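## Task

Every box sitting on the desk has a letter printed on its bottom face. Move the box lettered T onto the counter and leave all the remaining boxes on the desk. At the finish the utility cart must still be standing upright, the robot must not have toppled or be leaning, and nothing may count as placed if it stays put only because the robot is holding it.

## Robot and tools

ROBOT. A Hello Robot Stretch 4 with a single arm: an omni-wheel base, a vertical lift on a mast, a telescoping arm that reaches forward, a three-joint wrist (yaw, pitch, roll) and a two-finger gripper. It stands about 1.6 m tall; the base rim lies within 0.23 m of the base origin. Cameras: head_camera, head_left_camera, head_right_camera (fisheye) and wrist_camera. Loose objects may occasionally get nudged by something outside the robot's control. Because the letter is on each box's underside, a box generally has to be lifted or tipped to be read (wrist_camera, zoom_image).

FRAMES. Base frame: origin on the floor beneath the base centre, x ahead, y to the left, z up. hand_pose is reported in this frame as a point between the open fingertips; with all wrist joints at zero its axes line up with the base frame, though the printed value may be somewhat off. The odometry frame is where the base frame was when the scene began.

execute_actions. Argument "actions": a list holding one action or none (empty just reports state and images). Argument "cameras": list of camera names, ["all"], null or omitted for all, [] for none; an unknown name rejects the call. An action contains "base", "joints", or both, optionally with "pace" and "contact_limits"; alternatively it is {"end_of_arm": "enable_torque"} by itself, which re-powers any wrist or gripper motor that shut off. All motions in one action begin together.
- "base" holds exactly one key, each an offset from where the base last measured itself: translate_m (metres, straight along x, forward positive, -2 to 2), strafe_m (metres, sideways, left positive, -2 to 2), rotate_rad (radians in place, counter-clockwise from above positive, -3.2 to 3.2).
- "joints" is a single object of absolute targets keyed by name: lift_m 0 to 1.2 m; arm_m 0 to 0.55 m extension; wrist_yaw_rad -1.134 to 4.276 (0 points ahead, positive turns left, 3.14 folded back, above 3.4 the arm may obstruct); wrist_pitch_rad -1.117 to 4.259 (0 level, 1.57 pointing down); wrist_roll_rad -1.117 to 4.259 (0 keeps the fingers at equal height, positive is clockwise viewed from behind); gripper_m -0.038 to 0.141, the fingertip gap in metres (negative means the fingers press together). Tolerances for done: lift and arm ±0.004, yaw and roll ±0.02, pitch ±0.05, gripper ±0.004. A joint target out of range is clipped and reported; any other out-of-range value or unknown key rejects the whole call and nothing moves.
- "pace": "slow", "default", "fast" or "max" (base up to 0.1/0.3/0.4/0.6 m/s and 1/2/3/4 rad/s). A raised lift (above 0.2) further caps base speed, down to 0.3 m/s and 1 rad/s at full height.
- "contact_limits": only {"arm_m": v}, v from 0 (gentlest) to 0.75 (firmest), default 0.5; the arm stops when it pushes harder than that.
No action runs beyond 15 s. Parts left out of an action may still be driving toward an earlier target. To unfold the wrist at scene start, send lift_m 0.4 with wrist_yaw_rad 0 together.

wait: "seconds" 0 to 10; nothing new is commanded and it returns the same report as an empty action.
zoom_image: "camera" plus "region" [x0, y0, x1, y1] in pixels of that camera's latest full image, top-left origin, at most 504 by 504. Image sizes: head_camera 420x560, head fisheyes 420x672, wrist_camera 616x392.
finished_scene: "scene" is the number of the scene being closed (1 or 2). It is final and reports whether the goal was met; the next scene's task arrives in its result. Ending a reply without any tool call ends everything.

RESULTS. "pictures" lists cameras in image order. joint_positions gives current joints. base_status and joint_status: "done"; "off_target" (resting short of target, maybe still pushing); "contact_stop_at_<key>" (hit something; that part goes slack, a slack lift may sag under load, slack wheels may roll); "limit_stop_at_<name>", e.g. own_body (self-collision, common with gripper tilted up and rolled) or tilt (robot leans over 6 degrees; lift, arm and wheels go slack until it levels); "time_out"; "torque_fault" (a wrist motor overloaded and went limp until enable_torque). on_its_own describes uncommanded behaviour; its "held at" is a target, not a position. lidar_m: 12 distances in metres, 30-degree sectors counter-clockwise starting straight ahead (4th left, 7th behind, 10th right); "-" means nothing seen or closer than 0.25 m; it misses glass, thin legs and much behind. wrist_depth_mm: 7x7 grid of median depths, 100 to 2000 mm, robot body included. base_odometry counts wheel turns, so slipping inflates it; heading -3.142 to 3.142. If turned_by_wheels and turned_by_imu disagree by over about 0.1 rad, a collision or slip likely occurred and heading is off by their difference. base_tilt in degrees (forward and right positive) carries a fixed bias up to about 1.5. motor_effort is percent of maximum, positive toward higher joint values, peak in brackets, with fixed bias and noise; for wheel_0..2 positive turns the base right. A loaded level gripper shifts wrist_pitch_rad effort away from 0.

GRIPPING. Command a gap smaller than the object to grip; a tighter value squeezes harder and pulls the object toward the wrist by up to a third of the shortfall, while opening pushes it back out. Neither the reading nor "done" proves a grasp; at commanded values of 0 or more a firm hold shows as a distinct gripper_m effort change. If fingertips jam against a surface, raise the lift.

AVOID. Turning or driving with over 1 kg held and arm_m above 0.2, especially fast; sustained pushing or pulling, worse with a high gripper or high contact limit; dropping, slamming or shoving objects; knocking over the cart; torque faults. The simulation continues while the model thinks, with the last command held.

Each tool is called after "Request:" as name(argument=value, ...), one argument or row to a line, values as JSON.

## Session

Request:
execute_actions(
  actions=[],
)

Scene clock: 0.00 s.
base_odometry: x=+0.000 y=+0.000 heading=+0.000 (m, m, rad; odometry frame)
turned_by_wheels: +0.000 (rad since the last result)
turned_by_imu: +0.000 (rad since the last result)
base_tilt: forward=+0.6 right=-0.2 (deg)
lidar_m: 1.68 2.09 1.11 1.06 1.14 1.83 1.76 1.52 2.28 2.21 2.36 1.72
base_status: not commanded
joint_positions: lift_m=+0.222 arm_m=+0.001 wrist_yaw_rad=+3.101 wrist_pitch_rad=+0.013 wrist_roll_rad=+0.012 gripper_m=+0.057
joint_status: not commanded
motor_effort: lift_m=+22 arm_m=-1 wrist_yaw_rad=+2 wrist_pitch_rad=-10 wrist_roll_rad=+3 gripper_m=-2 wheel_0=-1 wheel_1=+0 wheel_2=+0 (%)
hand_pose: x=-0.1129 y=+0.0991 z=+0.3962 quat_wxyz=(+0.020, -0.006, +0.006, +1.000) (m; base frame)
wrist_depth_mm: - 143 240 1921 1863 1863 1808 / - 113 143 1863 1921 1863 1863 / - 120 149 1921 1863 1808 1863 / 142 142 227 1921 1863 1863 1808 / 1499 1983 1863 1921 1863 1863 1921 / 1229 1430 197 1661 223 1808 1863 / 878 931 1025 149 1008 1160 1255
pictures: head_camera, head_left_camera, head_right_camera, wrist_camera
Images, in order (width x height): head_camera 420x560, head_left_camera 420x672, head_right_camera 420x672, wrist_camera 616x392.

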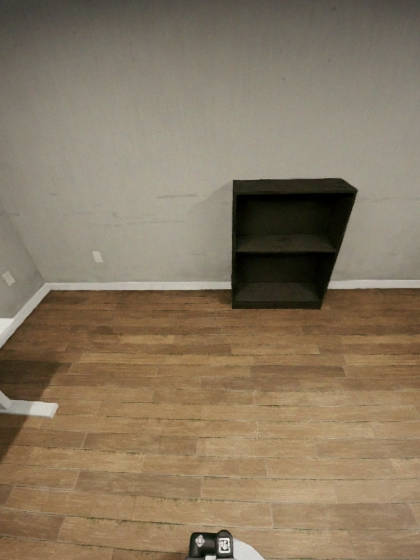

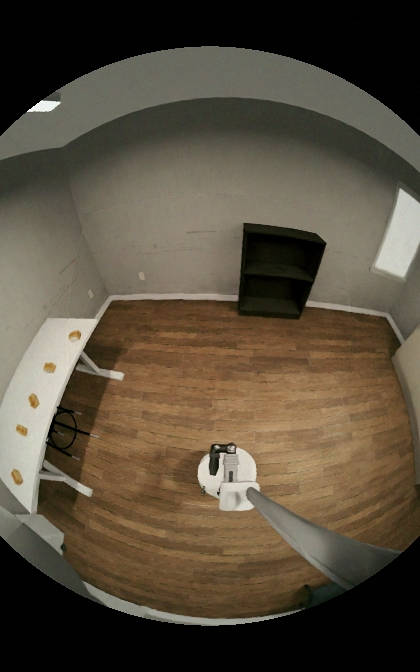

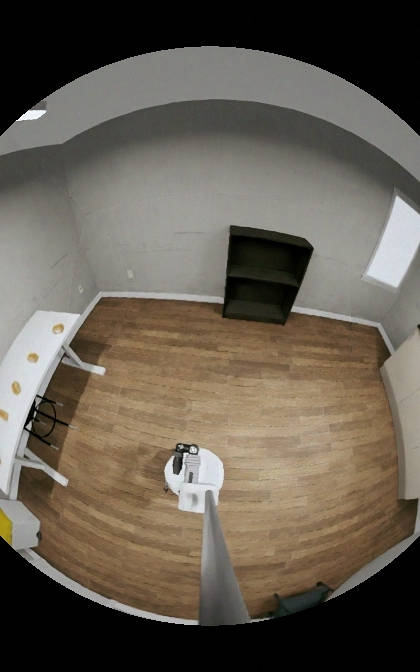

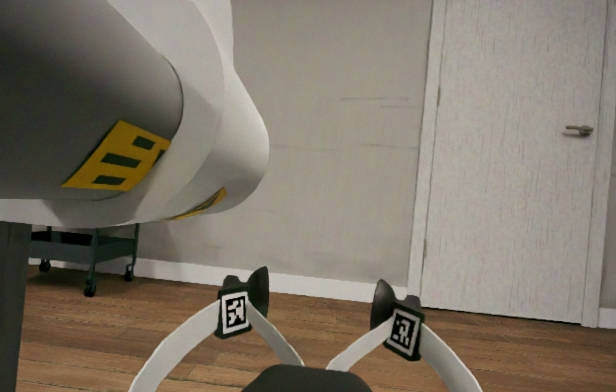

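Request:
execute_actions(
  actions=[
    {"base":{"rotate_rad":1.571},"joints":{"lift_m":0.8,"wrist_yaw_rad":0,"gripper_m":0.12}},
  ],
  cameras=["head_camera","wrist_camera"],
)

Scene clock: 3.27 s.
base_odometry: x=+0.000 y=+0.000 heading=+1.570 (m, m, rad; odometry frame)
turned_by_wheels: +1.570 (rad since the last result)
turned_by_imu: +1.576 (rad since the last result)
base_tilt: forward=+0.5 right=-0.2 (deg)
lidar_m: 1.06 1.13 1.80 1.73 1.51 2.31 2.25 2.38 1.74 1.68 2.10 1.08
base_status: done
joint_positions: lift_m=+0.800 arm_m=+0.001 wrist_yaw_rad=+0.001 wrist_pitch_rad=+0.013 wrist_roll_rad=+0.012 gripper_m=+0.120
joint_status: all done
motor_effort: lift_m=+26(26) arm_m=-1(1) wrist_yaw_rad=+1(8) wrist_pitch_rad=-10(10) wrist_roll_rad=+2(2) gripper_m=+0(2) wheel_0=-4(14) wheel_1=-1(8) wheel_2=-4(12) (%)
hand_pose: x=+0.4603 y=-0.0873 z=+0.9742 quat_wxyz=(+1.000, +0.006, +0.006, +0.000) (m; base frame)
wrist_depth_mm: 1756 1808 1756 1661 1661 1618 1576 / 1756 1708 1661 1661 1661 1576 1576 / 1808 1708 1756 1661 1618 1576 1618 / 1756 1756 1756 1618 1618 1576 1618 / 1808 1708 1708 1708 1661 1618 1576 / 1756 976 216 1060 1160 1205 1537 / 1576 1708 1708 149 842 831 866
pictures: head_camera, wrist_camera
Images, in order (width x height): head_camera 420x560, wrist_camera 616x392.

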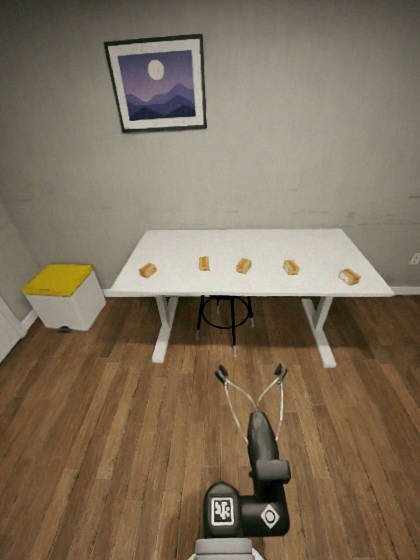

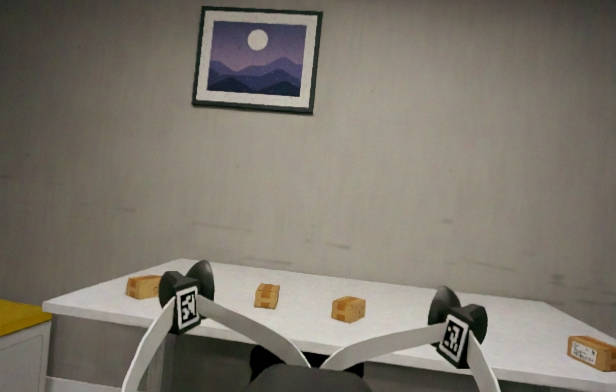

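Request:
execute_actions(
  actions=[
    {"base":{"translate_m":0.45},"joints":{"lift_m":0.7,"wrist_pitch_rad":0.3}},
  ],
  cameras=["head_camera","wrist_camera"],
)

Scene clock: 6.40 s.
base_odometry: x=+0.000 y=+0.450 heading=+1.571 (m, m, rad; odometry frame)
turned_by_wheels: +0.000 (rad since the last result)
turned_by_imu: +0.000 (rad since the last result)
base_tilt: forward=+0.6 right=-0.2 (deg)
lidar_m: 0.63 0.68 1.49 1.70 1.82 1.98 2.71 2.73 1.79 2.00 0.86 0.65
base_status: done
joint_positions: lift_m=+0.700 arm_m=+0.001 wrist_yaw_rad=+0.000 wrist_pitch_rad=+0.302 wrist_roll_rad=+0.012 gripper_m=+0.120
joint_status: all done
motor_effort: lift_m=+16(24) arm_m=-1(1) wrist_yaw_rad=+1(0) wrist_pitch_rad=-8(9) wrist_roll_rad=+3(3) gripper_m=-1(2) wheel_0=+5(8) wheel_1=+2(7) wheel_2=-2(14) (%)
hand_pose: x=+0.4473 y=-0.0874 z=+0.7928 quat_wxyz=(+0.989, +0.006, +0.150, -0.001) (m; base frame)
wrist_depth_mm: 1182 1182 1160 1118 1078 1060 1025 / 1255 1229 1205 1160 1098 1118 1060 / 1308 1205 1182 1182 1160 1138 1118 / 591 634 627 715 634 820 878 / 1430 480 449 473 488 521 521 / 1499 976 216 654 654 407 413 / 1205 1008 1255 150 1255 1308 1281
pictures: head_camera, wrist_camera
Images, in order (width x height): head_camera 420x560, wrist_camera 616x392.

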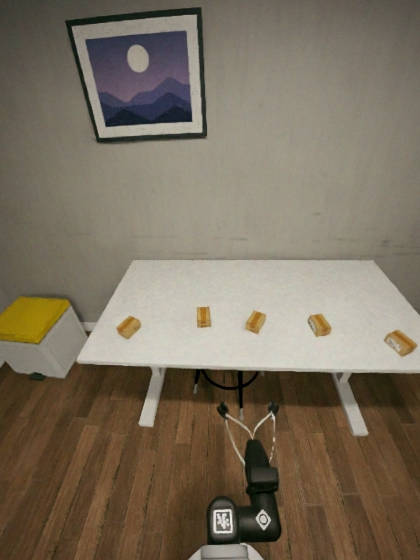

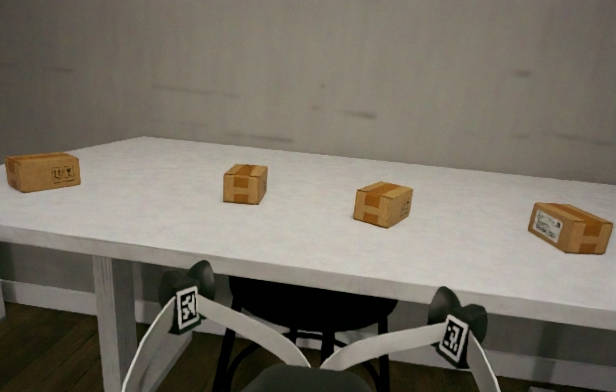

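Request:
execute_actions(
  actions=[
    {"base":{"strafe_m":0.07},"joints":{"arm_m":0.28}},
  ],
  cameras=["head_camera","wrist_camera"],
)

Scene clock: 8.43 s.
base_odometry: x=-0.070 y=+0.450 heading=+1.570 (m, m, rad; odometry frame)
turned_by_wheels: +0.000 (rad since the last result)
turned_by_imu: -0.001 (rad since the last result)
base_tilt: forward=+0.5 right=-0.2 (deg)
lidar_m: 0.63 0.68 1.46 1.63 1.78 1.89 2.69 2.83 1.87 2.06 0.87 0.66
base_status: done
joint_positions: lift_m=+0.700 arm_m=+0.279 wrist_yaw_rad=+0.000 wrist_pitch_rad=+0.302 wrist_roll_rad=+0.012 gripper_m=+0.120
joint_status: all done
motor_effort: lift_m=+16(16) arm_m=+5(4) wrist_yaw_rad=+2(1) wrist_pitch_rad=-9(9) wrist_roll_rad=+3(3) gripper_m=-1(0) wheel_0=-4(7) wheel_1=+0(11) wheel_2=+0(2) (%)
hand_pose: x=+0.7255 y=-0.0874 z=+0.7928 quat_wxyz=(+0.989, +0.006, +0.150, -0.001) (m; base frame)
wrist_depth_mm: 917 917 891 842 831 820 788 / 976 931 904 878 854 842 831 / 991 960 946 917 904 866 854 / 591 615 668 699 741 809 878 / 407 427 355 433 480 508 535 / 314 320 216 349 353 296 364 / 254 254 268 150 270 274 296
pictures: head_camera, wrist_camera
Images, in order (width x height): head_camera 420x560, wrist_camera 616x392.

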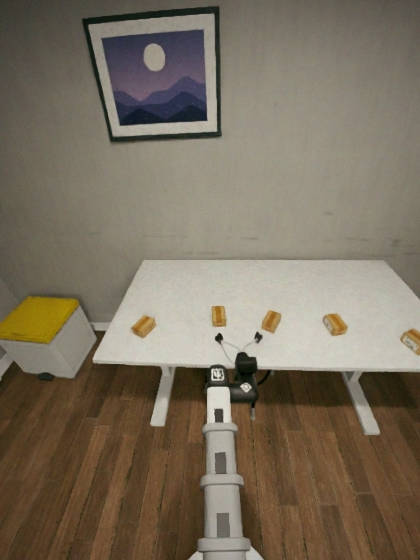

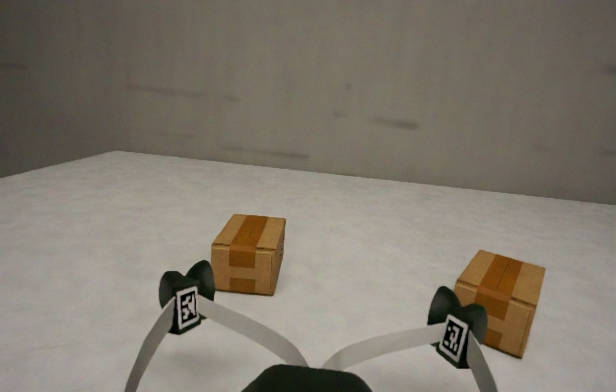

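Request:
execute_actions(
  actions=[
    {"base":{"strafe_m":0.09},"joints":{"lift_m":0.67}},
  ],
  cameras=[],
)

Request:
execute_actions(
  actions=[
    {"joints":{"arm_m":0.4}},
  ],
  cameras=["head_camera","wrist_camera"],
)

Scene clock: 9.93 s.
base_odometry: x=-0.160 y=+0.450 heading=+1.570 (m, m, rad; odometry frame)
turned_by_wheels: +0.000 (rad since the last result)
turned_by_imu: -0.001 (rad since the last result)
base_tilt: forward=+0.5 right=-0.2 (deg)
lidar_m: 0.65 0.70 1.48 1.56 1.68 1.70 2.66 2.87 1.94 2.17 0.88 0.65
base_status: done
joint_positions: lift_m=+0.670 arm_m=+0.279 wrist_yaw_rad=+0.000 wrist_pitch_rad=+0.302 wrist_roll_rad=+0.012 gripper_m=+0.120
joint_status: all done
motor_effort: lift_m=+15(17) arm_m=+5(5) wrist_yaw_rad=+2(2) wrist_pitch_rad=-9(9) wrist_roll_rad=+3(3) gripper_m=+0(3) wheel_0=-4(9) wheel_1=+1(10) wheel_2=+0(0) (%)
hand_pose: x=+0.7255 y=-0.0874 z=+0.7628 quat_wxyz=(+0.989, +0.006, +0.150, -0.001) (m; base frame)
wrist_depth_mm: 960 917 866 854 842 820 798 / 960 931 931 904 866 842 820 / 1008 976 931 931 904 904 866 / 433 525 559 597 634 683 732 / 345 362 375 345 384 430 430 / 265 272 215 293 301 301 306 / 216 215 227 149 229 234 252
pictures: none
No camera images: the call's "cameras" was empty. Leave "cameras" out to get every camera's image.

Scene clock: 11.30 s.
base_odometry: x=-0.160 y=+0.450 heading=+1.570 (m, m, rad; odometry frame)
turned_by_wheels: +0.000 (rad since the last result)
turned_by_imu: +0.000 (rad since the last result)
base_tilt: forward=+0.5 right=-0.2 (deg)
lidar_m: 0.64 0.69 1.47 1.55 1.66 1.74 2.68 2.84 1.95 2.16 0.86 0.66
base_status: not commanded
joint_positions: lift_m=+0.670 arm_m=+0.399 wrist_yaw_rad=+0.000 wrist_pitch_rad=+0.302 wrist_roll_rad=+0.012 gripper_m=+0.120
joint_status: all done
motor_effort: lift_m=+15(16) arm_m=+5(5) wrist_yaw_rad=+2(3) wrist_pitch_rad=-9(9) wrist_roll_rad=+2(3) gripper_m=-1(1) wheel_0=-4(4) wheel_1=+1(1) wheel_2=+0(0) (%)
hand_pose: x=+0.8455 y=-0.0874 z=+0.7628 quat_wxyz=(+0.989, +0.006, +0.150, -0.001) (m; base frame)
wrist_depth_mm: 820 788 778 741 723 715 691 / 842 820 798 768 750 723 723 / 878 854 831 798 788 759 741 / 496 525 564 585 640 683 750 / 347 362 375 342 407 430 455 / 266 270 216 224 220 298 324 / 215 214 228 149 228 233 252
pictures: head_camera, wrist_camera
Images, in order (width x height): head_camera 420x560, wrist_camera 616x392.

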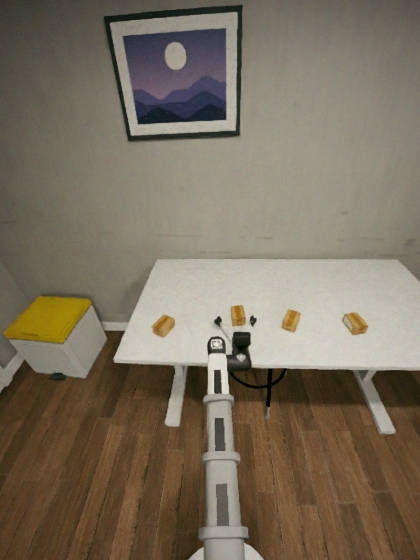

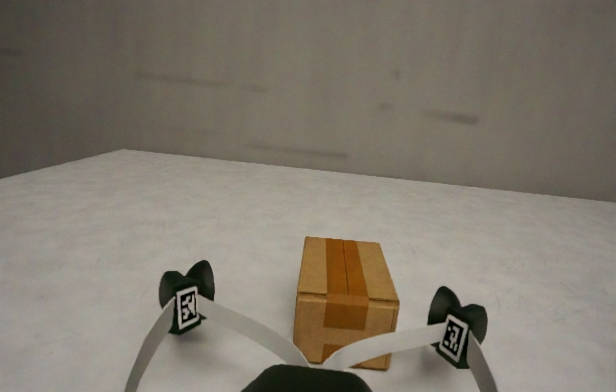

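Request:
execute_actions(
  actions=[
    {"joints":{"arm_m":0.45,"lift_m":0.655}},
  ],
  cameras=[],
)

Request:
execute_actions(
  actions=[
    {"joints":{"gripper_m":0.03}},
  ],
  cameras=[],
)

Request:
execute_actions(
  actions=[
    {"joints":{"lift_m":0.8}},
  ],
  cameras=[],
)

Request:
execute_actions(
  actions=[
    {"joints":{"wrist_roll_rad":3.14,"wrist_pitch_rad":0}},
  ],
  cameras=["head_camera","wrist_camera"],
)

Request:
zoom_image(
  camera="head_camera",
  region=[180,260,300,360],
)

Scene clock: 12.43 s.
base_odometry: x=-0.160 y=+0.450 heading=+1.570 (m, m, rad; odometry frame)
turned_by_wheels: +0.000 (rad since the last result)
turned_by_imu: +0.000 (rad since the last result)
base_tilt: forward=+0.5 right=-0.3 (deg)
lidar_m: 0.62 0.69 1.50 1.55 1.64 1.71 2.68 2.87 1.90 2.15 0.87 0.66
base_status: not commanded
joint_positions: lift_m=+0.655 arm_m=+0.449 wrist_yaw_rad=+0.000 wrist_pitch_rad=+0.302 wrist_roll_rad=+0.012 gripper_m=+0.120
joint_status: all done
motor_effort: lift_m=+15(15) arm_m=+5(6) wrist_yaw_rad=+1(2) wrist_pitch_rad=-10(9) wrist_roll_rad=+3(3) gripper_m=-3(4) wheel_0=-4(4) wheel_1=+1(1) wheel_2=+0(0) (%)
hand_pose: x=+0.8955 y=-0.0874 z=+0.7478 quat_wxyz=(+0.989, +0.006, +0.150, -0.001) (m; base frame)
wrist_depth_mm: 768 741 715 707 683 661 647 / 788 768 750 723 723 691 676 / 831 788 768 768 741 707 699 / 449 477 504 539 580 621 668 / 314 325 342 256 368 394 404 / 240 245 215 186 190 272 293 / 196 196 206 149 184 207 228
pictures: none
No camera images: the call's "cameras" was empty. Leave "cameras" out to get every camera's image.

Scene clock: 14.20 s.
base_odometry: x=-0.160 y=+0.450 heading=+1.570 (m, m, rad; odometry frame)
turned_by_wheels: +0.000 (rad since the last result)
turned_by_imu: -0.001 (rad since the last result)
base_tilt: forward=+0.5 right=-0.2 (deg)
lidar_m: 0.65 0.69 1.52 1.55 1.64 1.73 2.68 2.86 1.92 2.14 0.88 0.66
base_status: not commanded
joint_positions: lift_m=+0.655 arm_m=+0.449 wrist_yaw_rad=+0.000 wrist_pitch_rad=+0.303 wrist_roll_rad=+0.012 gripper_m=+0.030
joint_status: all done
motor_effort: lift_m=+15(15) arm_m=+5(5) wrist_yaw_rad=+1(2) wrist_pitch_rad=-11(11) wrist_roll_rad=+2(3) gripper_m=-14(12) wheel_0=-4(5) wheel_1=+1(1) wheel_2=+0(0) (%)
hand_pose: x=+0.8954 y=-0.0874 z=+0.7476 quat_wxyz=(+0.989, +0.006, +0.151, -0.001) (m; base frame)
wrist_depth_mm: 768 741 715 699 691 668 647 / 788 759 750 723 707 691 676 / 809 788 768 759 723 715 699 / 449 466 500 539 574 615 668 / 312 325 338 231 370 387 402 / 239 248 186 174 195 283 290 / 195 191 202 173 183 213 227
pictures: none
No camera images: the call's "cameras" was empty. Leave "cameras" out to get every camera's image.

Scene clock: 15.87 s.
base_odometry: x=-0.160 y=+0.450 heading=+1.570 (m, m, rad; odometry frame)
turned_by_wheels: +0.000 (rad since the last result)
turned_by_imu: +0.000 (rad since the last result)
base_tilt: forward=+0.5 right=-0.2 (deg)
lidar_m: 0.63 0.68 1.49 1.53 1.67 1.74 2.69 2.86 1.93 2.15 0.89 0.63
base_status: not commanded
joint_positions: lift_m=+0.800 arm_m=+0.449 wrist_yaw_rad=+0.000 wrist_pitch_rad=+0.303 wrist_roll_rad=+0.012 gripper_m=+0.030
joint_status: all done
motor_effort: lift_m=+26(30) arm_m=+5(5) wrist_yaw_rad=+1(2) wrist_pitch_rad=-12(12) wrist_roll_rad=+3(3) gripper_m=-12(16) wheel_0=-5(4) wheel_1=+1(1) wheel_2=+0(0) (%)
hand_pose: x=+0.8954 y=-0.0874 z=+0.8917 quat_wxyz=(+0.989, +0.006, +0.151, -0.001) (m; base frame)
wrist_depth_mm: 759 759 723 707 683 676 654 / 778 768 750 723 707 691 668 / 831 809 778 759 741 707 699 / 866 831 820 788 750 741 732 / 621 634 668 231 732 750 750 / 473 492 186 172 196 549 569 / 384 375 397 172 183 424 455
pictures: none
No camera images: the call's "cameras" was empty. Leave "cameras" out to get every camera's image.

Scene clock: 18.30 s.
base_odometry: x=-0.160 y=+0.450 heading=+1.570 (m, m, rad; odometry frame)
turned_by_wheels: +0.000 (rad since the last result)
turned_by_imu: -0.001 (rad since the last result)
base_tilt: forward=+0.5 right=-0.3 (deg)
lidar_m: 0.63 0.69 1.47 1.55 1.67 1.73 2.70 2.84 1.94 2.15 0.86 0.66
base_status: not commanded
joint_positions: lift_m=+0.800 arm_m=+0.449 wrist_yaw_rad=+0.000 wrist_pitch_rad=+0.004 wrist_roll_rad=+3.140 gripper_m=+0.030
joint_status: all done
motor_effort: lift_m=+26(26) arm_m=+4(5) wrist_yaw_rad=+2(1) wrist_pitch_rad=-15(20) wrist_roll_rad=+4(5) gripper_m=-16(14) wheel_0=-4(5) wheel_1=+1(1) wheel_2=+0(0) (%)
hand_pose: x=+0.9086 y=-0.0874 z=+0.9766 quat_wxyz=(+0.001, +1.000, +0.000, -0.002) (m; base frame)
wrist_depth_mm: 512 480 455 427 404 384 366 / 768 778 683 640 580 535 508 / 788 778 759 768 768 750 778 / 768 768 759 768 741 750 768 / 768 778 778 231 759 768 768 / 778 768 187 173 195 759 759 / 768 768 768 173 182 768 750
pictures: head_camera, wrist_camera
Images, in order (width x height): head_camera 420x560, wrist_camera 616x392.

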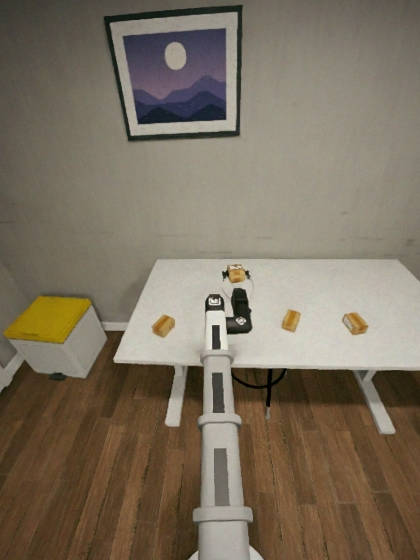

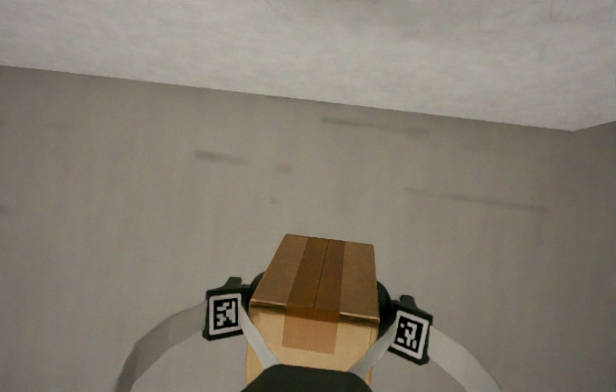

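Region (180, 260, 300, 360) of head_camera's 420x560 image, scaled by 4.200, with more detail than that image has.

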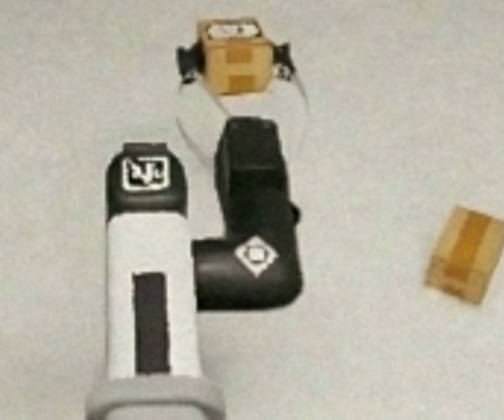

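Pitch up more.

Request:
execute_actions(
  actions=[
    {"joints":{"wrist_pitch_rad":-0.9}},
  ],
  cameras=["head_camera"],
)

Request:
zoom_image(
  camera="head_camera",
  region=[170,200,310,320],
)

Scene clock: 20.37 s.
base_odometry: x=-0.160 y=+0.450 heading=+1.570 (m, m, rad; odometry frame)
turned_by_wheels: +0.000 (rad since the last result)
turned_by_imu: -0.001 (rad since the last result)
base_tilt: forward=+0.5 right=-0.2 (deg)
lidar_m: 0.62 0.69 1.51 1.55 1.68 1.72 2.68 2.85 1.94 2.16 0.85 0.66
base_status: not commanded
joint_positions: lift_m=+0.800 arm_m=+0.449 wrist_yaw_rad=+0.000 wrist_pitch_rad=-0.897 wrist_roll_rad=+3.140 gripper_m=+0.030
joint_status: all done
motor_effort: lift_m=+26(26) arm_m=+4(5) wrist_yaw_rad=+2(1) wrist_pitch_rad=-11(20) wrist_roll_rad=+4(4) gripper_m=-15(16) wheel_0=-4(4) wheel_1=+1(1) wheel_2=+0(0) (%)
hand_pose: x=+0.8001 y=-0.0874 z=+1.2032 quat_wxyz=(+0.001, +0.901, +0.000, +0.434) (m; base frame)
wrist_depth_mm: 820 798 778 750 750 750 723 / 917 891 891 866 831 798 798 / 1078 1042 1060 991 931 931 917 / 1281 1229 1205 1205 1098 1098 1098 / 1537 1537 1499 230 1366 1366 1308 / 1464 1537 187 174 195 1499 1499 / 1336 1366 1366 173 182 1366 1397
pictures: head_camera
Images, in order (width x height): head_camera 420x560.

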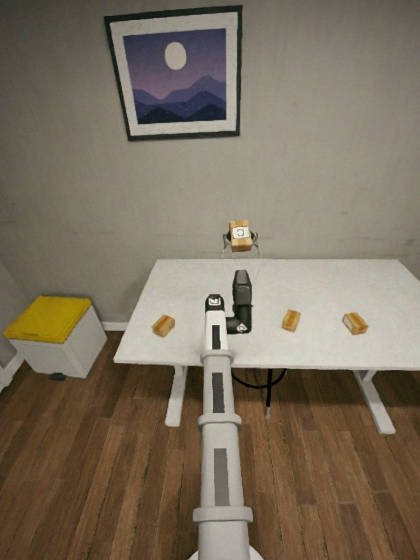

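Region (170, 200, 310, 320) of head_camera's 420x560 image, scaled by 3.600, with more detail than that image has; it fills the top 432 rows of this view, and the rest is white.

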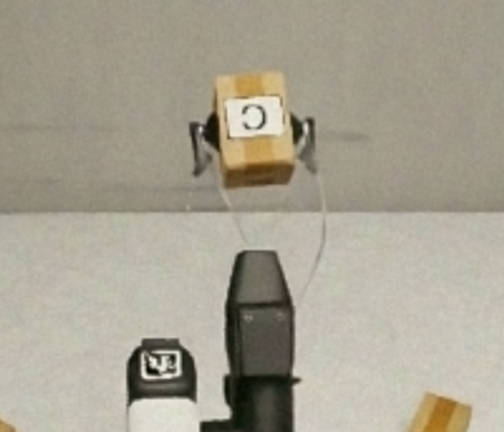

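Request:
execute_actions(
  actions=[
    {"joints":{"wrist_pitch_rad":0.3,"wrist_roll_rad":0}},
  ],
  cameras=[],
)

Request:
execute_actions(
  actions=[
    {"joints":{"lift_m":0.66}},
  ],
  cameras=[],
)

Request:
execute_actions(
  actions=[
    {"joints":{"gripper_m":0.14}},
  ],
  cameras=[],
)

Request:
execute_actions(
  actions=[
    {"joints":{"arm_m":0.28}},
  ],
  cameras=[],
)

Request:
execute_actions(
  actions=[
    {"base":{"strafe_m":-0.25}},
  ],
  cameras=[],
)

Request:
execute_actions(
  actions=[
    {"joints":{"arm_m":0.42}},
  ],
  cameras=["head_camera","wrist_camera"],
)

Scene clock: 23.10 s.
base_odometry: x=-0.160 y=+0.450 heading=+1.570 (m, m, rad; odometry frame)
turned_by_wheels: +0.000 (rad since the last result)
turned_by_imu: -0.001 (rad since the last result)
base_tilt: forward=+0.6 right=-0.2 (deg)
lidar_m: 0.64 0.70 1.51 1.52 1.67 1.70 2.70 2.84 1.91 2.14 0.86 0.65
base_status: not commanded
joint_positions: lift_m=+0.800 arm_m=+0.449 wrist_yaw_rad=+0.000 wrist_pitch_rad=+0.303 wrist_roll_rad=+0.000 gripper_m=+0.030
joint_status: all done
motor_effort: lift_m=+26(27) arm_m=+4(4) wrist_yaw_rad=+1(2) wrist_pitch_rad=-11(12) wrist_roll_rad=+1(4) gripper_m=-11(17) wheel_0=-4(4) wheel_1=+1(1) wheel_2=+0(0) (%)
hand_pose: x=+0.8955 y=-0.0874 z=+0.8917 quat_wxyz=(+0.989, +0.000, +0.151, +0.000) (m; base frame)
wrist_depth_mm: 750 741 715 699 683 668 647 / 798 768 741 723 699 699 668 / 820 809 778 759 741 723 699 / 866 809 820 788 759 741 723 / 609 634 661 230 723 759 750 / 473 488 186 174 195 564 580 / 382 373 394 172 182 424 455
pictures: none
No camera images: the call's "cameras" was empty. Leave "cameras" out to get every camera's image.

Scene clock: 24.73 s.
base_odometry: x=-0.160 y=+0.450 heading=+1.570 (m, m, rad; odometry frame)
turned_by_wheels: +0.000 (rad since the last result)
turned_by_imu: +0.000 (rad since the last result)
base_tilt: forward=+0.5 right=-0.2 (deg)
lidar_m: 0.66 0.68 1.49 1.55 1.68 1.72 2.70 2.85 1.93 2.16 0.85 0.66
base_status: not commanded
joint_positions: lift_m=+0.660 arm_m=+0.449 wrist_yaw_rad=+0.000 wrist_pitch_rad=+0.303 wrist_roll_rad=+0.000 gripper_m=+0.030
joint_status: all done
motor_effort: lift_m=+16(23) arm_m=+5(5) wrist_yaw_rad=+2(2) wrist_pitch_rad=-12(12) wrist_roll_rad=+2(2) gripper_m=-15(17) wheel_0=-5(5) wheel_1=+1(1) wheel_2=+0(0) (%)
hand_pose: x=+0.8955 y=-0.0874 z=+0.7525 quat_wxyz=(+0.989, +0.000, +0.151, +0.000) (m; base frame)
wrist_depth_mm: 759 741 723 707 683 668 654 / 798 768 750 732 707 683 668 / 831 798 778 759 732 732 691 / 449 480 508 554 597 640 707 / 317 330 345 231 384 399 427 / 245 254 186 173 195 294 304 / 200 196 208 172 183 222 236
pictures: none
No camera images: the call's "cameras" was empty. Leave "cameras" out to get every camera's image.

Scene clock: 26.83 s.
base_odometry: x=-0.160 y=+0.450 heading=+1.570 (m, m, rad; odometry frame)
turned_by_wheels: +0.000 (rad since the last result)
turned_by_imu: -0.001 (rad since the last result)
base_tilt: forward=+0.4 right=-0.3 (deg)
lidar_m: 0.64 0.68 1.48 1.54 1.69 1.75 2.69 2.87 1.96 2.15 0.87 0.66
base_status: not commanded
joint_positions: lift_m=+0.660 arm_m=+0.449 wrist_yaw_rad=+0.000 wrist_pitch_rad=+0.303 wrist_roll_rad=+0.000 gripper_m=+0.140
joint_status: all done
motor_effort: lift_m=+16(16) arm_m=+4(4) wrist_yaw_rad=+2(2) wrist_pitch_rad=-11(12) wrist_roll_rad=+0(2) gripper_m=-1(13) wheel_0=-4(4) wheel_1=+1(1) wheel_2=+0(0) (%)
hand_pose: x=+0.8955 y=-0.0874 z=+0.7526 quat_wxyz=(+0.989, +0.000, +0.151, +0.000) (m; base frame)
wrist_depth_mm: 759 750 715 707 691 668 654 / 788 778 759 723 699 683 676 / 831 788 778 750 732 715 691 / 452 484 512 554 603 661 715 / 319 334 347 263 387 410 430 / 246 234 239 186 271 277 304 / 200 204 211 148 208 213 237
pictures: none
No camera images: the call's "cameras" was empty. Leave "cameras" out to get every camera's image.

Scene clock: 28.43 s.
base_odometry: x=-0.160 y=+0.450 heading=+1.570 (m, m, rad; odometry frame)
turned_by_wheels: +0.000 (rad since the last result)
turned_by_imu: +0.000 (rad since the last result)
base_tilt: forward=+0.4 right=-0.3 (deg)
lidar_m: 0.64 0.68 1.50 1.54 1.67 1.72 2.69 2.87 1.94 2.16 0.86 0.67
base_status: not commanded
joint_positions: lift_m=+0.660 arm_m=+0.281 wrist_yaw_rad=+0.000 wrist_pitch_rad=+0.302 wrist_roll_rad=+0.000 gripper_m=+0.140
joint_status: all done
motor_effort: lift_m=+16(16) arm_m=-5(5) wrist_yaw_rad=+2(1) wrist_pitch_rad=-11(11) wrist_roll_rad=+3(3) gripper_m=+0(1) wheel_0=-4(4) wheel_1=+1(1) wheel_2=+0(0) (%)
hand_pose: x=+0.7271 y=-0.0874 z=+0.7527 quat_wxyz=(+0.989, +0.000, +0.151, +0.000) (m; base frame)
wrist_depth_mm: 931 878 878 854 842 809 798 / 976 931 931 904 878 842 820 / 991 891 931 917 891 878 842 / 368 477 512 452 603 647 715 / 319 334 349 353 384 413 394 / 246 233 239 273 286 277 306 / 201 204 213 148 215 214 239
pictures: none
No camera images: the call's "cameras" was empty. Leave "cameras" out to get every camera's image.

Scene clock: 30.57 s.
base_odometry: x=+0.090 y=+0.450 heading=+1.570 (m, m, rad; odometry frame)
turned_by_wheels: +0.000 (rad since the last result)
turned_by_imu: -0.001 (rad since the last result)
base_tilt: forward=+0.5 right=-0.2 (deg)
lidar_m: 0.63 0.67 1.55 1.79 1.88 2.13 2.70 2.59 1.71 1.90 0.85 0.64
base_status: done
joint_positions: lift_m=+0.660 arm_m=+0.281 wrist_yaw_rad=+0.000 wrist_pitch_rad=+0.302 wrist_roll_rad=+0.000 gripper_m=+0.140
joint_status: not commanded
motor_effort: lift_m=+16(17) arm_m=-5(4) wrist_yaw_rad=+1(2) wrist_pitch_rad=-10(10) wrist_roll_rad=+1(2) gripper_m=-1(1) wheel_0=+3(11) wheel_1=+0(9) wheel_2=+0(2) (%)
hand_pose: x=+0.7271 y=-0.0874 z=+0.7526 quat_wxyz=(+0.989, +0.000, +0.151, +0.000) (m; base frame)
wrist_depth_mm: 917 891 878 854 820 788 768 / 976 931 904 891 854 831 798 / 798 866 931 904 878 878 842 / 375 415 517 549 597 654 715 / 319 334 349 297 366 407 433 / 247 234 239 276 286 277 306 / 200 205 213 148 213 214 240
pictures: none
No camera images: the call's "cameras" was empty. Leave "cameras" out to get every camera's image.

Scene clock: 32.03 s.
base_odometry: x=+0.090 y=+0.450 heading=+1.570 (m, m, rad; odometry frame)
turned_by_wheels: +0.000 (rad since the last result)
turned_by_imu: +0.000 (rad since the last result)
base_tilt: forward=+0.5 right=-0.3 (deg)
lidar_m: 0.62 0.68 1.57 1.79 1.88 2.10 2.72 2.58 1.70 1.92 0.83 0.66
base_status: not commanded
joint_positions: lift_m=+0.660 arm_m=+0.419 wrist_yaw_rad=+0.000 wrist_pitch_rad=+0.302 wrist_roll_rad=+0.000 gripper_m=+0.140
joint_status: all done
motor_effort: lift_m=+17(16) arm_m=+5(5) wrist_yaw_rad=+1(2) wrist_pitch_rad=-10(10) wrist_roll_rad=+1(2) gripper_m=-1(2) wheel_0=+4(4) wheel_1=+0(0) wheel_2=+0(0) (%)
hand_pose: x=+0.8655 y=-0.0874 z=+0.7527 quat_wxyz=(+0.989, +0.000, +0.151, +0.000) (m; base frame)
wrist_depth_mm: 768 759 750 723 699 676 661 / 809 788 778 750 732 707 691 / 778 798 798 778 759 723 715 / 455 480 517 559 597 654 723 / 289 336 349 370 389 410 430 / 246 233 198 185 204 276 306 / 200 203 196 148 208 214 239
pictures: head_camera, wrist_camera
Images, in order (width x height): head_camera 420x560, wrist_camera 616x392.

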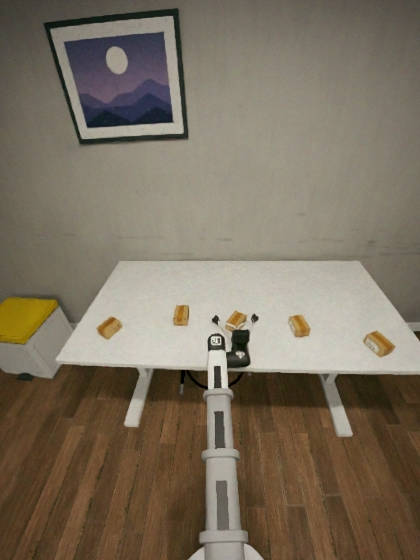

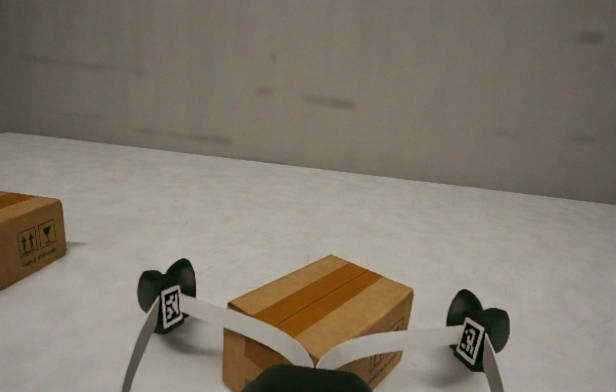

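Request:
execute_actions(
  actions=[
    {"joints":{"arm_m":0.385,"lift_m":0.655}},
  ],
  cameras=[],
)

Request:
execute_actions(
  actions=[
    {"joints":{"gripper_m":0.05}},
  ],
  cameras=["wrist_camera"],
)

Request:
execute_actions(
  actions=[
    {"joints":{"lift_m":0.8}},
  ],
  cameras=[],
)

Request:
execute_actions(
  actions=[
    {"joints":{"wrist_roll_rad":3.14,"wrist_pitch_rad":-0.9}},
  ],
  cameras=["head_camera"],
)

Request:
zoom_image(
  camera="head_camera",
  region=[170,200,310,320],
)

Scene clock: 33.13 s.
base_odometry: x=+0.090 y=+0.450 heading=+1.570 (m, m, rad; odometry frame)
turned_by_wheels: +0.000 (rad since the last result)
turned_by_imu: +0.000 (rad since the last result)
base_tilt: forward=+0.6 right=-0.2 (deg)
lidar_m: 0.62 0.68 1.58 1.79 1.88 2.10 2.72 2.60 1.71 1.91 0.84 0.64
base_status: not commanded
joint_positions: lift_m=+0.655 arm_m=+0.386 wrist_yaw_rad=+0.000 wrist_pitch_rad=+0.302 wrist_roll_rad=+0.000 gripper_m=+0.140
joint_status: all done
motor_effort: lift_m=+15(16) arm_m=-4(4) wrist_yaw_rad=+1(1) wrist_pitch_rad=-10(10) wrist_roll_rad=+3(1) gripper_m=-1(1) wheel_0=+3(4) wheel_1=+0(0) wheel_2=+0(0) (%)
hand_pose: x=+0.8321 y=-0.0874 z=+0.7478 quat_wxyz=(+0.989, +0.000, +0.151, +0.000) (m; base frame)
wrist_depth_mm: 820 788 759 750 732 707 691 / 842 820 798 768 750 732 707 / 759 831 820 798 778 741 741 / 314 462 496 530 574 621 691 / 282 324 340 238 357 397 415 / 237 226 213 193 243 267 298 / 194 196 206 148 207 208 230
pictures: none
No camera images: the call's "cameras" was empty. Leave "cameras" out to get every camera's image.

Scene clock: 35.03 s.
base_odometry: x=+0.090 y=+0.450 heading=+1.570 (m, m, rad; odometry frame)
turned_by_wheels: +0.000 (rad since the last result)
turned_by_imu: -0.001 (rad since the last result)
base_tilt: forward=+0.5 right=-0.3 (deg)
lidar_m: 0.64 0.66 1.57 1.79 1.88 2.11 2.72 2.58 1.71 1.89 0.82 0.64
base_status: not commanded
joint_positions: lift_m=+0.655 arm_m=+0.386 wrist_yaw_rad=+0.000 wrist_pitch_rad=+0.302 wrist_roll_rad=+0.000 gripper_m=+0.050
joint_status: all done
motor_effort: lift_m=+15(15) arm_m=-4(4) wrist_yaw_rad=+2(2) wrist_pitch_rad=-10(10) wrist_roll_rad=+1(1) gripper_m=-11(10) wheel_0=+4(3) wheel_1=+0(0) wheel_2=+0(0) (%)
hand_pose: x=+0.8321 y=-0.0874 z=+0.7478 quat_wxyz=(+0.989, +0.000, +0.151, +0.000) (m; base frame)
wrist_depth_mm: 820 788 778 759 723 715 691 / 831 831 798 778 741 741 715 / 750 831 820 809 798 750 750 / 314 469 500 530 574 634 683 / 282 320 338 238 349 394 418 / 237 248 193 204 199 285 298 / 193 190 204 204 202 216 229
pictures: wrist_camera
Images, in order (width x height): wrist_camera 616x392.

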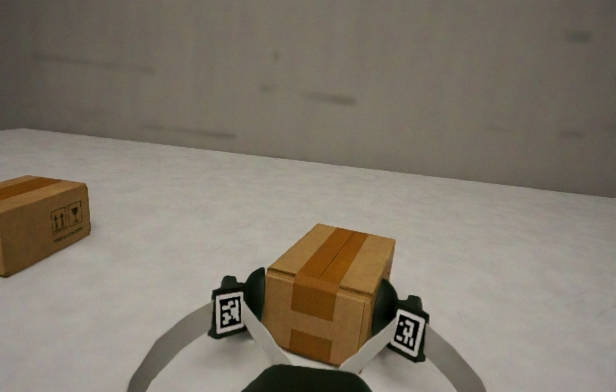

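Scene clock: 36.70 s.
base_odometry: x=+0.090 y=+0.450 heading=+1.570 (m, m, rad; odometry frame)
turned_by_wheels: +0.000 (rad since the last result)
turned_by_imu: +0.000 (rad since the last result)
base_tilt: forward=+0.5 right=-0.1 (deg)
lidar_m: 0.62 0.66 1.57 1.79 1.88 2.12 2.72 2.61 1.68 1.91 0.84 0.63
base_status: not commanded
joint_positions: lift_m=+0.800 arm_m=+0.386 wrist_yaw_rad=+0.000 wrist_pitch_rad=+0.303 wrist_roll_rad=+0.000 gripper_m=+0.050
joint_status: all done
motor_effort: lift_m=+26(26) arm_m=-5(4) wrist_yaw_rad=+2(1) wrist_pitch_rad=-10(11) wrist_roll_rad=+3(1) gripper_m=-3(7) wheel_0=+4(3) wheel_1=+0(0) wheel_2=+0(0) (%)
hand_pose: x=+0.8321 y=-0.0874 z=+0.8918 quat_wxyz=(+0.989, +0.000, +0.151, +0.000) (m; base frame)
wrist_depth_mm: 820 788 768 750 715 715 691 / 854 820 798 788 759 732 723 / 891 878 820 798 778 768 750 / 854 866 866 842 820 798 778 / 603 627 668 699 750 809 798 / 466 488 196 517 223 569 585 / 327 377 399 151 397 445 455
pictures: none
No camera images: the call's "cameras" was empty. Leave "cameras" out to get every camera's image.

Scene clock: 39.13 s.
base_odometry: x=+0.090 y=+0.450 heading=+1.570 (m, m, rad; odometry frame)
turned_by_wheels: +0.000 (rad since the last result)
turned_by_imu: -0.001 (rad since the last result)
base_tilt: forward=+0.5 right=-0.2 (deg)
lidar_m: 0.63 0.67 1.56 1.79 1.88 2.09 2.71 2.60 1.70 1.90 0.82 0.65
base_status: not commanded
joint_positions: lift_m=+0.800 arm_m=+0.386 wrist_yaw_rad=+0.000 wrist_pitch_rad=-0.898 wrist_roll_rad=+3.140 gripper_m=+0.050
joint_status: all done
motor_effort: lift_m=+26(26) arm_m=-4(5) wrist_yaw_rad=+2(1) wrist_pitch_rad=-9(16) wrist_roll_rad=+3(9) gripper_m=-3(8) wheel_0=+4(4) wheel_1=+0(0) wheel_2=+0(0) (%)
hand_pose: x=+0.7365 y=-0.0874 z=+1.2034 quat_wxyz=(+0.001, +0.901, +0.000, +0.434) (m; base frame)
wrist_depth_mm: 854 842 831 798 809 788 768 / 991 976 931 931 904 854 854 / 1118 1098 1078 1078 1042 1008 960 / 1366 1366 1281 1229 1255 1205 1138 / 1576 1576 1618 1464 1537 1430 1397 / 1464 1499 196 1537 221 1537 1576 / 1336 1366 1366 151 1366 1366 1397
pictures: head_camera
Images, in order (width x height): head_camera 420x560.

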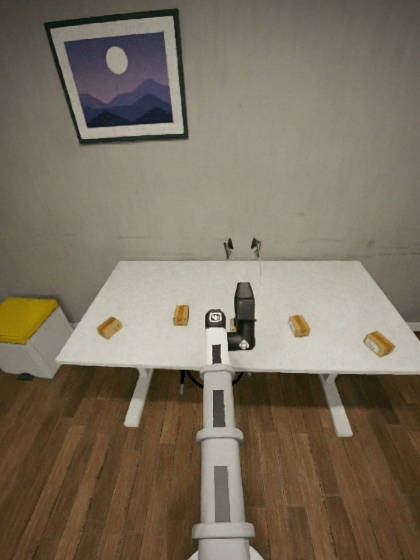

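Region (170, 200, 310, 320) of head_camera's 420x560 image, scaled by 3.600, with more detail than that image has; it fills the top 432 rows of this view, and the rest is white.

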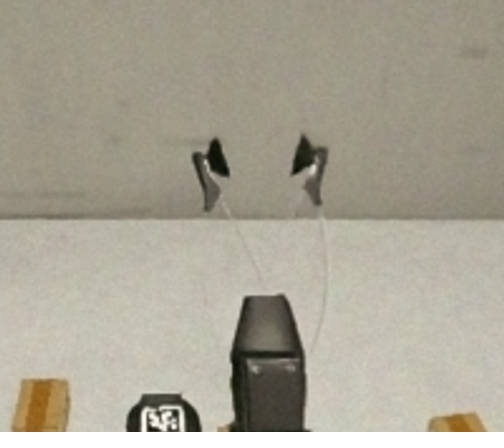

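Slipped. Descend from above, deeper.

Request:
execute_actions(
  actions=[
    {"joints":{"wrist_roll_rad":0,"wrist_pitch_rad":0.3,"gripper_m":0.13,"arm_m":0.415}},
  ],
  cameras=[],
)

Request:
execute_actions(
  actions=[
    {"joints":{"lift_m":0.655}},
  ],
  cameras=["wrist_camera"],
)

Request:
execute_actions(
  actions=[
    {"joints":{"gripper_m":0.03}},
  ],
  cameras=["wrist_camera"],
)

Request:
execute_actions(
  actions=[
    {"joints":{"lift_m":0.8}},
  ],
  cameras=[],
)

Request:
execute_actions(
  actions=[
    {"joints":{"wrist_roll_rad":3.14,"wrist_pitch_rad":-0.9}},
  ],
  cameras=["head_camera"],
)

Request:
zoom_image(
  camera="head_camera",
  region=[170,200,310,320],
)

Scene clock: 42.07 s.
base_odometry: x=+0.090 y=+0.450 heading=+1.570 (m, m, rad; odometry frame)
turned_by_wheels: +0.000 (rad since the last result)
turned_by_imu: -0.001 (rad since the last result)
base_tilt: forward=+0.5 right=-0.3 (deg)
lidar_m: 0.61 0.66 1.58 1.80 1.86 2.09 2.71 2.62 1.72 1.92 0.82 0.62
base_status: not commanded
joint_positions: lift_m=+0.800 arm_m=+0.414 wrist_yaw_rad=+0.000 wrist_pitch_rad=+0.302 wrist_roll_rad=+0.000 gripper_m=+0.130
joint_status: all done
motor_effort: lift_m=+26(26) arm_m=+5(4) wrist_yaw_rad=+1(2) wrist_pitch_rad=-8(10) wrist_roll_rad=+2(3) gripper_m=-3(6) wheel_0=+4(4) wheel_1=+0(0) wheel_2=+0(0) (%)
hand_pose: x=+0.8606 y=-0.0874 z=+0.8921 quat_wxyz=(+0.989, +0.000, +0.150, +0.000) (m; base frame)
wrist_depth_mm: 788 759 741 723 707 691 661 / 842 788 759 750 750 699 699 / 866 831 809 788 759 732 723 / 878 866 831 809 788 768 759 / 609 634 668 707 732 778 768 / 466 462 452 521 544 517 585 / 325 387 404 147 413 407 459
pictures: none
No camera images: the call's "cameras" was empty. Leave "cameras" out to get every camera's image.

Scene clock: 43.77 s.
base_odometry: x=+0.090 y=+0.450 heading=+1.570 (m, m, rad; odometry frame)
turned_by_wheels: +0.000 (rad since the last result)
turned_by_imu: +0.000 (rad since the last result)
base_tilt: forward=+0.5 right=-0.2 (deg)
lidar_m: 0.59 0.68 1.56 1.79 1.89 2.11 2.72 2.61 1.69 1.92 0.82 0.64
base_status: not commanded
joint_positions: lift_m=+0.685 arm_m=+0.414 wrist_yaw_rad=+0.003 wrist_pitch_rad=+0.275 wrist_roll_rad=-0.003 gripper_m=+0.130
joint_status: lift_m contact_stop (moved -0.115 of -0.145)
on_its_own: lift_m is slack since a contact_stop (your +0.655 is given up); wrist_pitch_rad is at rest, and its effort (+67) is outside its rest range (-23 to +23)
motor_effort: lift_m=+14(23) arm_m=+4(5) wrist_yaw_rad=-7(6) wrist_pitch_rad=+67(97) wrist_roll_rad=+12(11) gripper_m=-1(4) wheel_0=+4(4) wheel_1=+0(0) wheel_2=+0(0) (%)
hand_pose: x=+0.8631 y=-0.0867 z=+0.7849 quat_wxyz=(+0.991, -0.002, +0.137, +0.002) (m; base frame)
wrist_depth_mm: 788 759 741 723 707 691 676 / 831 788 778 741 732 707 691 / 854 831 788 778 759 732 715 / 627 676 732 788 778 759 732 / 404 449 480 508 539 580 621 / 296 319 214 366 379 364 421 / 256 259 274 148 160 281 315
pictures: wrist_camera
Images, in order (width x height): wrist_camera 616x392.

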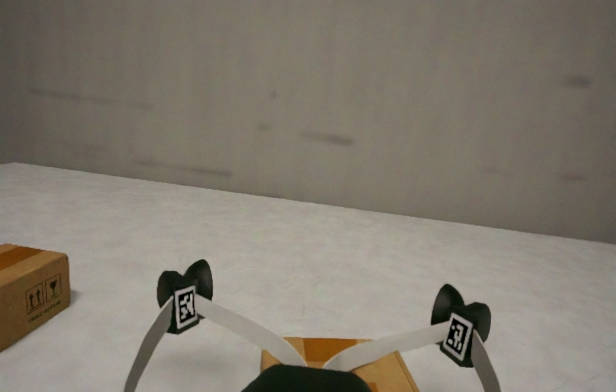

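not run: a stop came earlier in this reply.

not run: a stop came earlier in this reply.

not run: a stop came earlier in this reply.

This scene's latest camera images include none from head_camera. They are from: wrist_camera. Call execute_actions without "cameras", or with head_camera in "cameras", to get its image.

Request:
execute_actions(
  actions=[
    {"joints":{"lift_m":0.74}},
  ],
  cameras=[],
)

Request:
execute_actions(
  actions=[
    {"joints":{"arm_m":0.2}},
  ],
  cameras=["head_camera","wrist_camera"],
)

Scene clock: 45.00 s.
base_odometry: x=+0.090 y=+0.450 heading=+1.570 (m, m, rad; odometry frame)
turned_by_wheels: +0.000 (rad since the last result)
turned_by_imu: +0.000 (rad since the last result)
base_tilt: forward=+0.5 right=-0.4 (deg)
lidar_m: 0.64 0.66 1.58 1.79 1.89 2.11 2.68 2.60 1.70 1.91 0.83 0.64
base_status: not commanded
joint_positions: lift_m=+0.740 arm_m=+0.414 wrist_yaw_rad=+0.000 wrist_pitch_rad=+0.302 wrist_roll_rad=+0.000 gripper_m=+0.130
joint_status: all done
motor_effort: lift_m=+26(27) arm_m=+4(4) wrist_yaw_rad=+0(6) wrist_pitch_rad=-8(63) wrist_roll_rad=+3(11) gripper_m=-1(0) wheel_0=+4(4) wheel_1=+1(0) wheel_2=+0(0) (%)
hand_pose: x=+0.8607 y=-0.0873 z=+0.8320 quat_wxyz=(+0.989, +0.000, +0.150, +0.000) (m; base frame)
wrist_depth_mm: 778 768 732 707 699 691 668 / 809 788 768 759 723 715 683 / 854 831 798 778 759 741 715 / 691 732 778 809 778 768 741 / 484 504 530 554 585 609 654 / 314 366 359 415 436 410 466 / 293 309 322 147 322 324 362
pictures: none
No camera images: the call's "cameras" was empty. Leave "cameras" out to get every camera's image.

Scene clock: 46.73 s.
base_odometry: x=+0.090 y=+0.450 heading=+1.570 (m, m, rad; odometry frame)
turned_by_wheels: +0.000 (rad since the last result)
turned_by_imu: +0.000 (rad since the last result)
base_tilt: forward=+0.4 right=-0.2 (deg)
lidar_m: 0.61 0.67 1.57 1.80 1.88 2.08 2.70 2.58 1.72 1.92 0.82 0.65
base_status: not commanded
joint_positions: lift_m=+0.740 arm_m=+0.201 wrist_yaw_rad=+0.000 wrist_pitch_rad=+0.302 wrist_roll_rad=+0.000 gripper_m=+0.130
joint_status: all done
motor_effort: lift_m=+26(26) arm_m=-5(4) wrist_yaw_rad=+2(1) wrist_pitch_rad=-10(10) wrist_roll_rad=+4(3) gripper_m=-1(0) wheel_0=+4(4) wheel_1=+1(0) wheel_2=+0(0) (%)
hand_pose: x=+0.6471 y=-0.0874 z=+0.8319 quat_wxyz=(+0.989, +0.000, +0.151, +0.000) (m; base frame)
wrist_depth_mm: 991 960 946 917 904 878 854 / 1042 991 991 960 931 904 891 / 1098 1060 1042 991 960 946 917 / 683 732 798 854 917 976 946 / 480 462 530 484 580 621 654 / 370 368 362 364 430 410 397 / 307 309 320 147 322 325 349
pictures: head_camera, wrist_camera
Images, in order (width x height): head_camera 420x560, wrist_camera 616x392.

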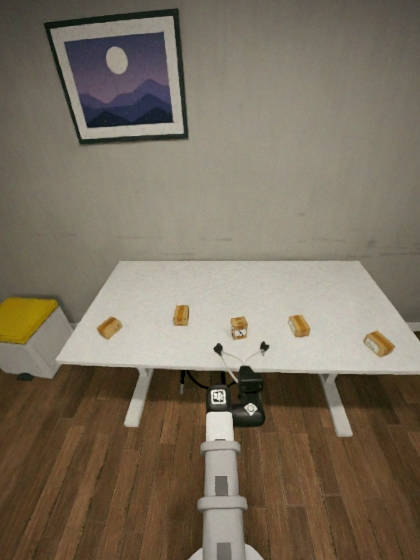

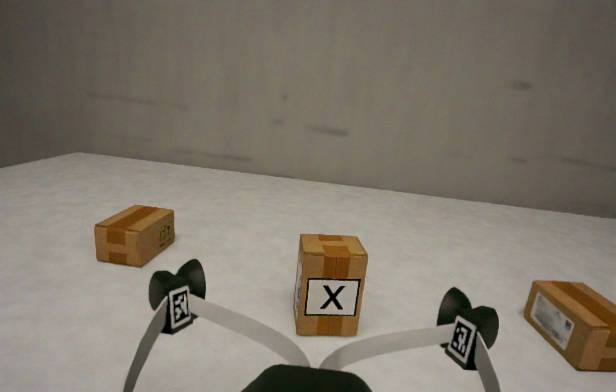

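Request:
execute_actions(
  actions=[
    {"base":{"strafe_m":-0.365},"joints":{"lift_m":0.655,"wrist_yaw_rad":0.3,"gripper_m":0.14}},
  ],
  cameras=[],
)

Request:
execute_actions(
  actions=[
    {"joints":{"arm_m":0.33}},
  ],
  cameras=["head_camera","wrist_camera"],
)

Scene clock: 56.43 s.
base_odometry: x=+0.455 y=+0.450 heading=+1.570 (m, m, rad; odometry frame)
turned_by_wheels: +0.000 (rad since the last result)
turned_by_imu: -0.002 (rad since the last result)
base_tilt: forward=+0.5 right=-0.3 (deg)
lidar_m: 0.61 0.66 0.92 2.17 2.17 2.80 2.76 1.68 1.37 1.54 1.63 0.61
base_status: done
joint_positions: lift_m=+0.655 arm_m=+0.201 wrist_yaw_rad=+0.300 wrist_pitch_rad=+0.302 wrist_roll_rad=+0.000 gripper_m=+0.140
joint_status: all done
motor_effort: lift_m=+16(24) arm_m=-4(4) wrist_yaw_rad=+2(9) wrist_pitch_rad=-9(10) wrist_roll_rad=+3(4) gripper_m=-2(1) wheel_0=+3(15) wheel_1=+0(13) wheel_2=+0(2) (%)
hand_pose: x=+0.6606 y=-0.0022 z=+0.7477 quat_wxyz=(+0.978, -0.023, +0.149, +0.148) (m; base frame)
wrist_depth_mm: 1397 1205 1078 976 878 809 750 / 1397 1255 1138 1025 904 842 768 / 603 410 976 1008 946 866 788 / 439 413 504 530 544 634 683 / 310 325 338 332 322 397 421 / 270 236 233 267 276 268 297 / 1060 239 211 148 208 208 231
pictures: none
No camera images: the call's "cameras" was empty. Leave "cameras" out to get every camera's image.

Scene clock: 57.87 s.
base_odometry: x=+0.455 y=+0.450 heading=+1.570 (m, m, rad; odometry frame)
turned_by_wheels: +0.000 (rad since the last result)
turned_by_imu: +0.000 (rad since the last result)
base_tilt: forward=+0.6 right=-0.3 (deg)
lidar_m: 0.61 0.62 0.93 2.16 2.17 2.81 2.75 1.71 1.36 1.54 1.64 0.60
base_status: not commanded
joint_positions: lift_m=+0.655 arm_m=+0.329 wrist_yaw_rad=+0.300 wrist_pitch_rad=+0.302 wrist_roll_rad=+0.000 gripper_m=+0.140
joint_status: all done
motor_effort: lift_m=+16(16) arm_m=+5(4) wrist_yaw_rad=+2(3) wrist_pitch_rad=-9(10) wrist_roll_rad=+3(4) gripper_m=+0(1) wheel_0=+3(3) wheel_1=-1(0) wheel_2=+0(0) (%)
hand_pose: x=+0.7890 y=-0.0021 z=+0.7477 quat_wxyz=(+0.978, -0.023, +0.149, +0.148) (m; base frame)
wrist_depth_mm: 1160 1025 931 842 759 691 640 / 1281 1098 960 854 788 715 668 / 668 866 946 878 809 741 683 / 303 466 500 535 580 634 676 / 297 324 338 237 353 397 418 / 238 225 215 198 266 266 298 / 193 197 207 148 207 207 229
pictures: head_camera, wrist_camera
Images, in order (width x height): head_camera 420x560, wrist_camera 616x392.

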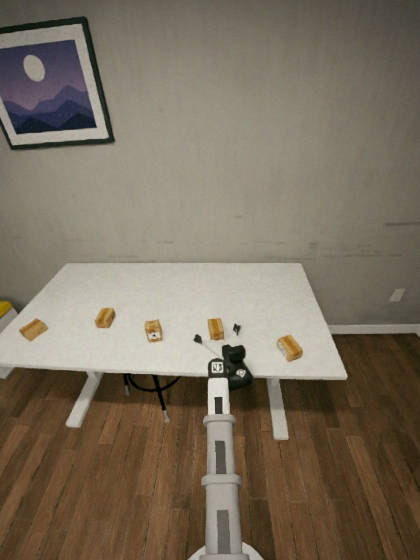

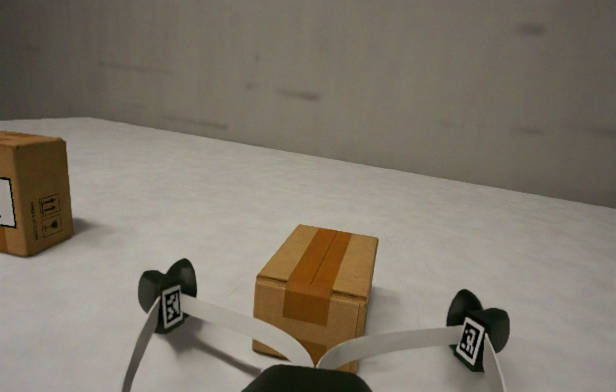

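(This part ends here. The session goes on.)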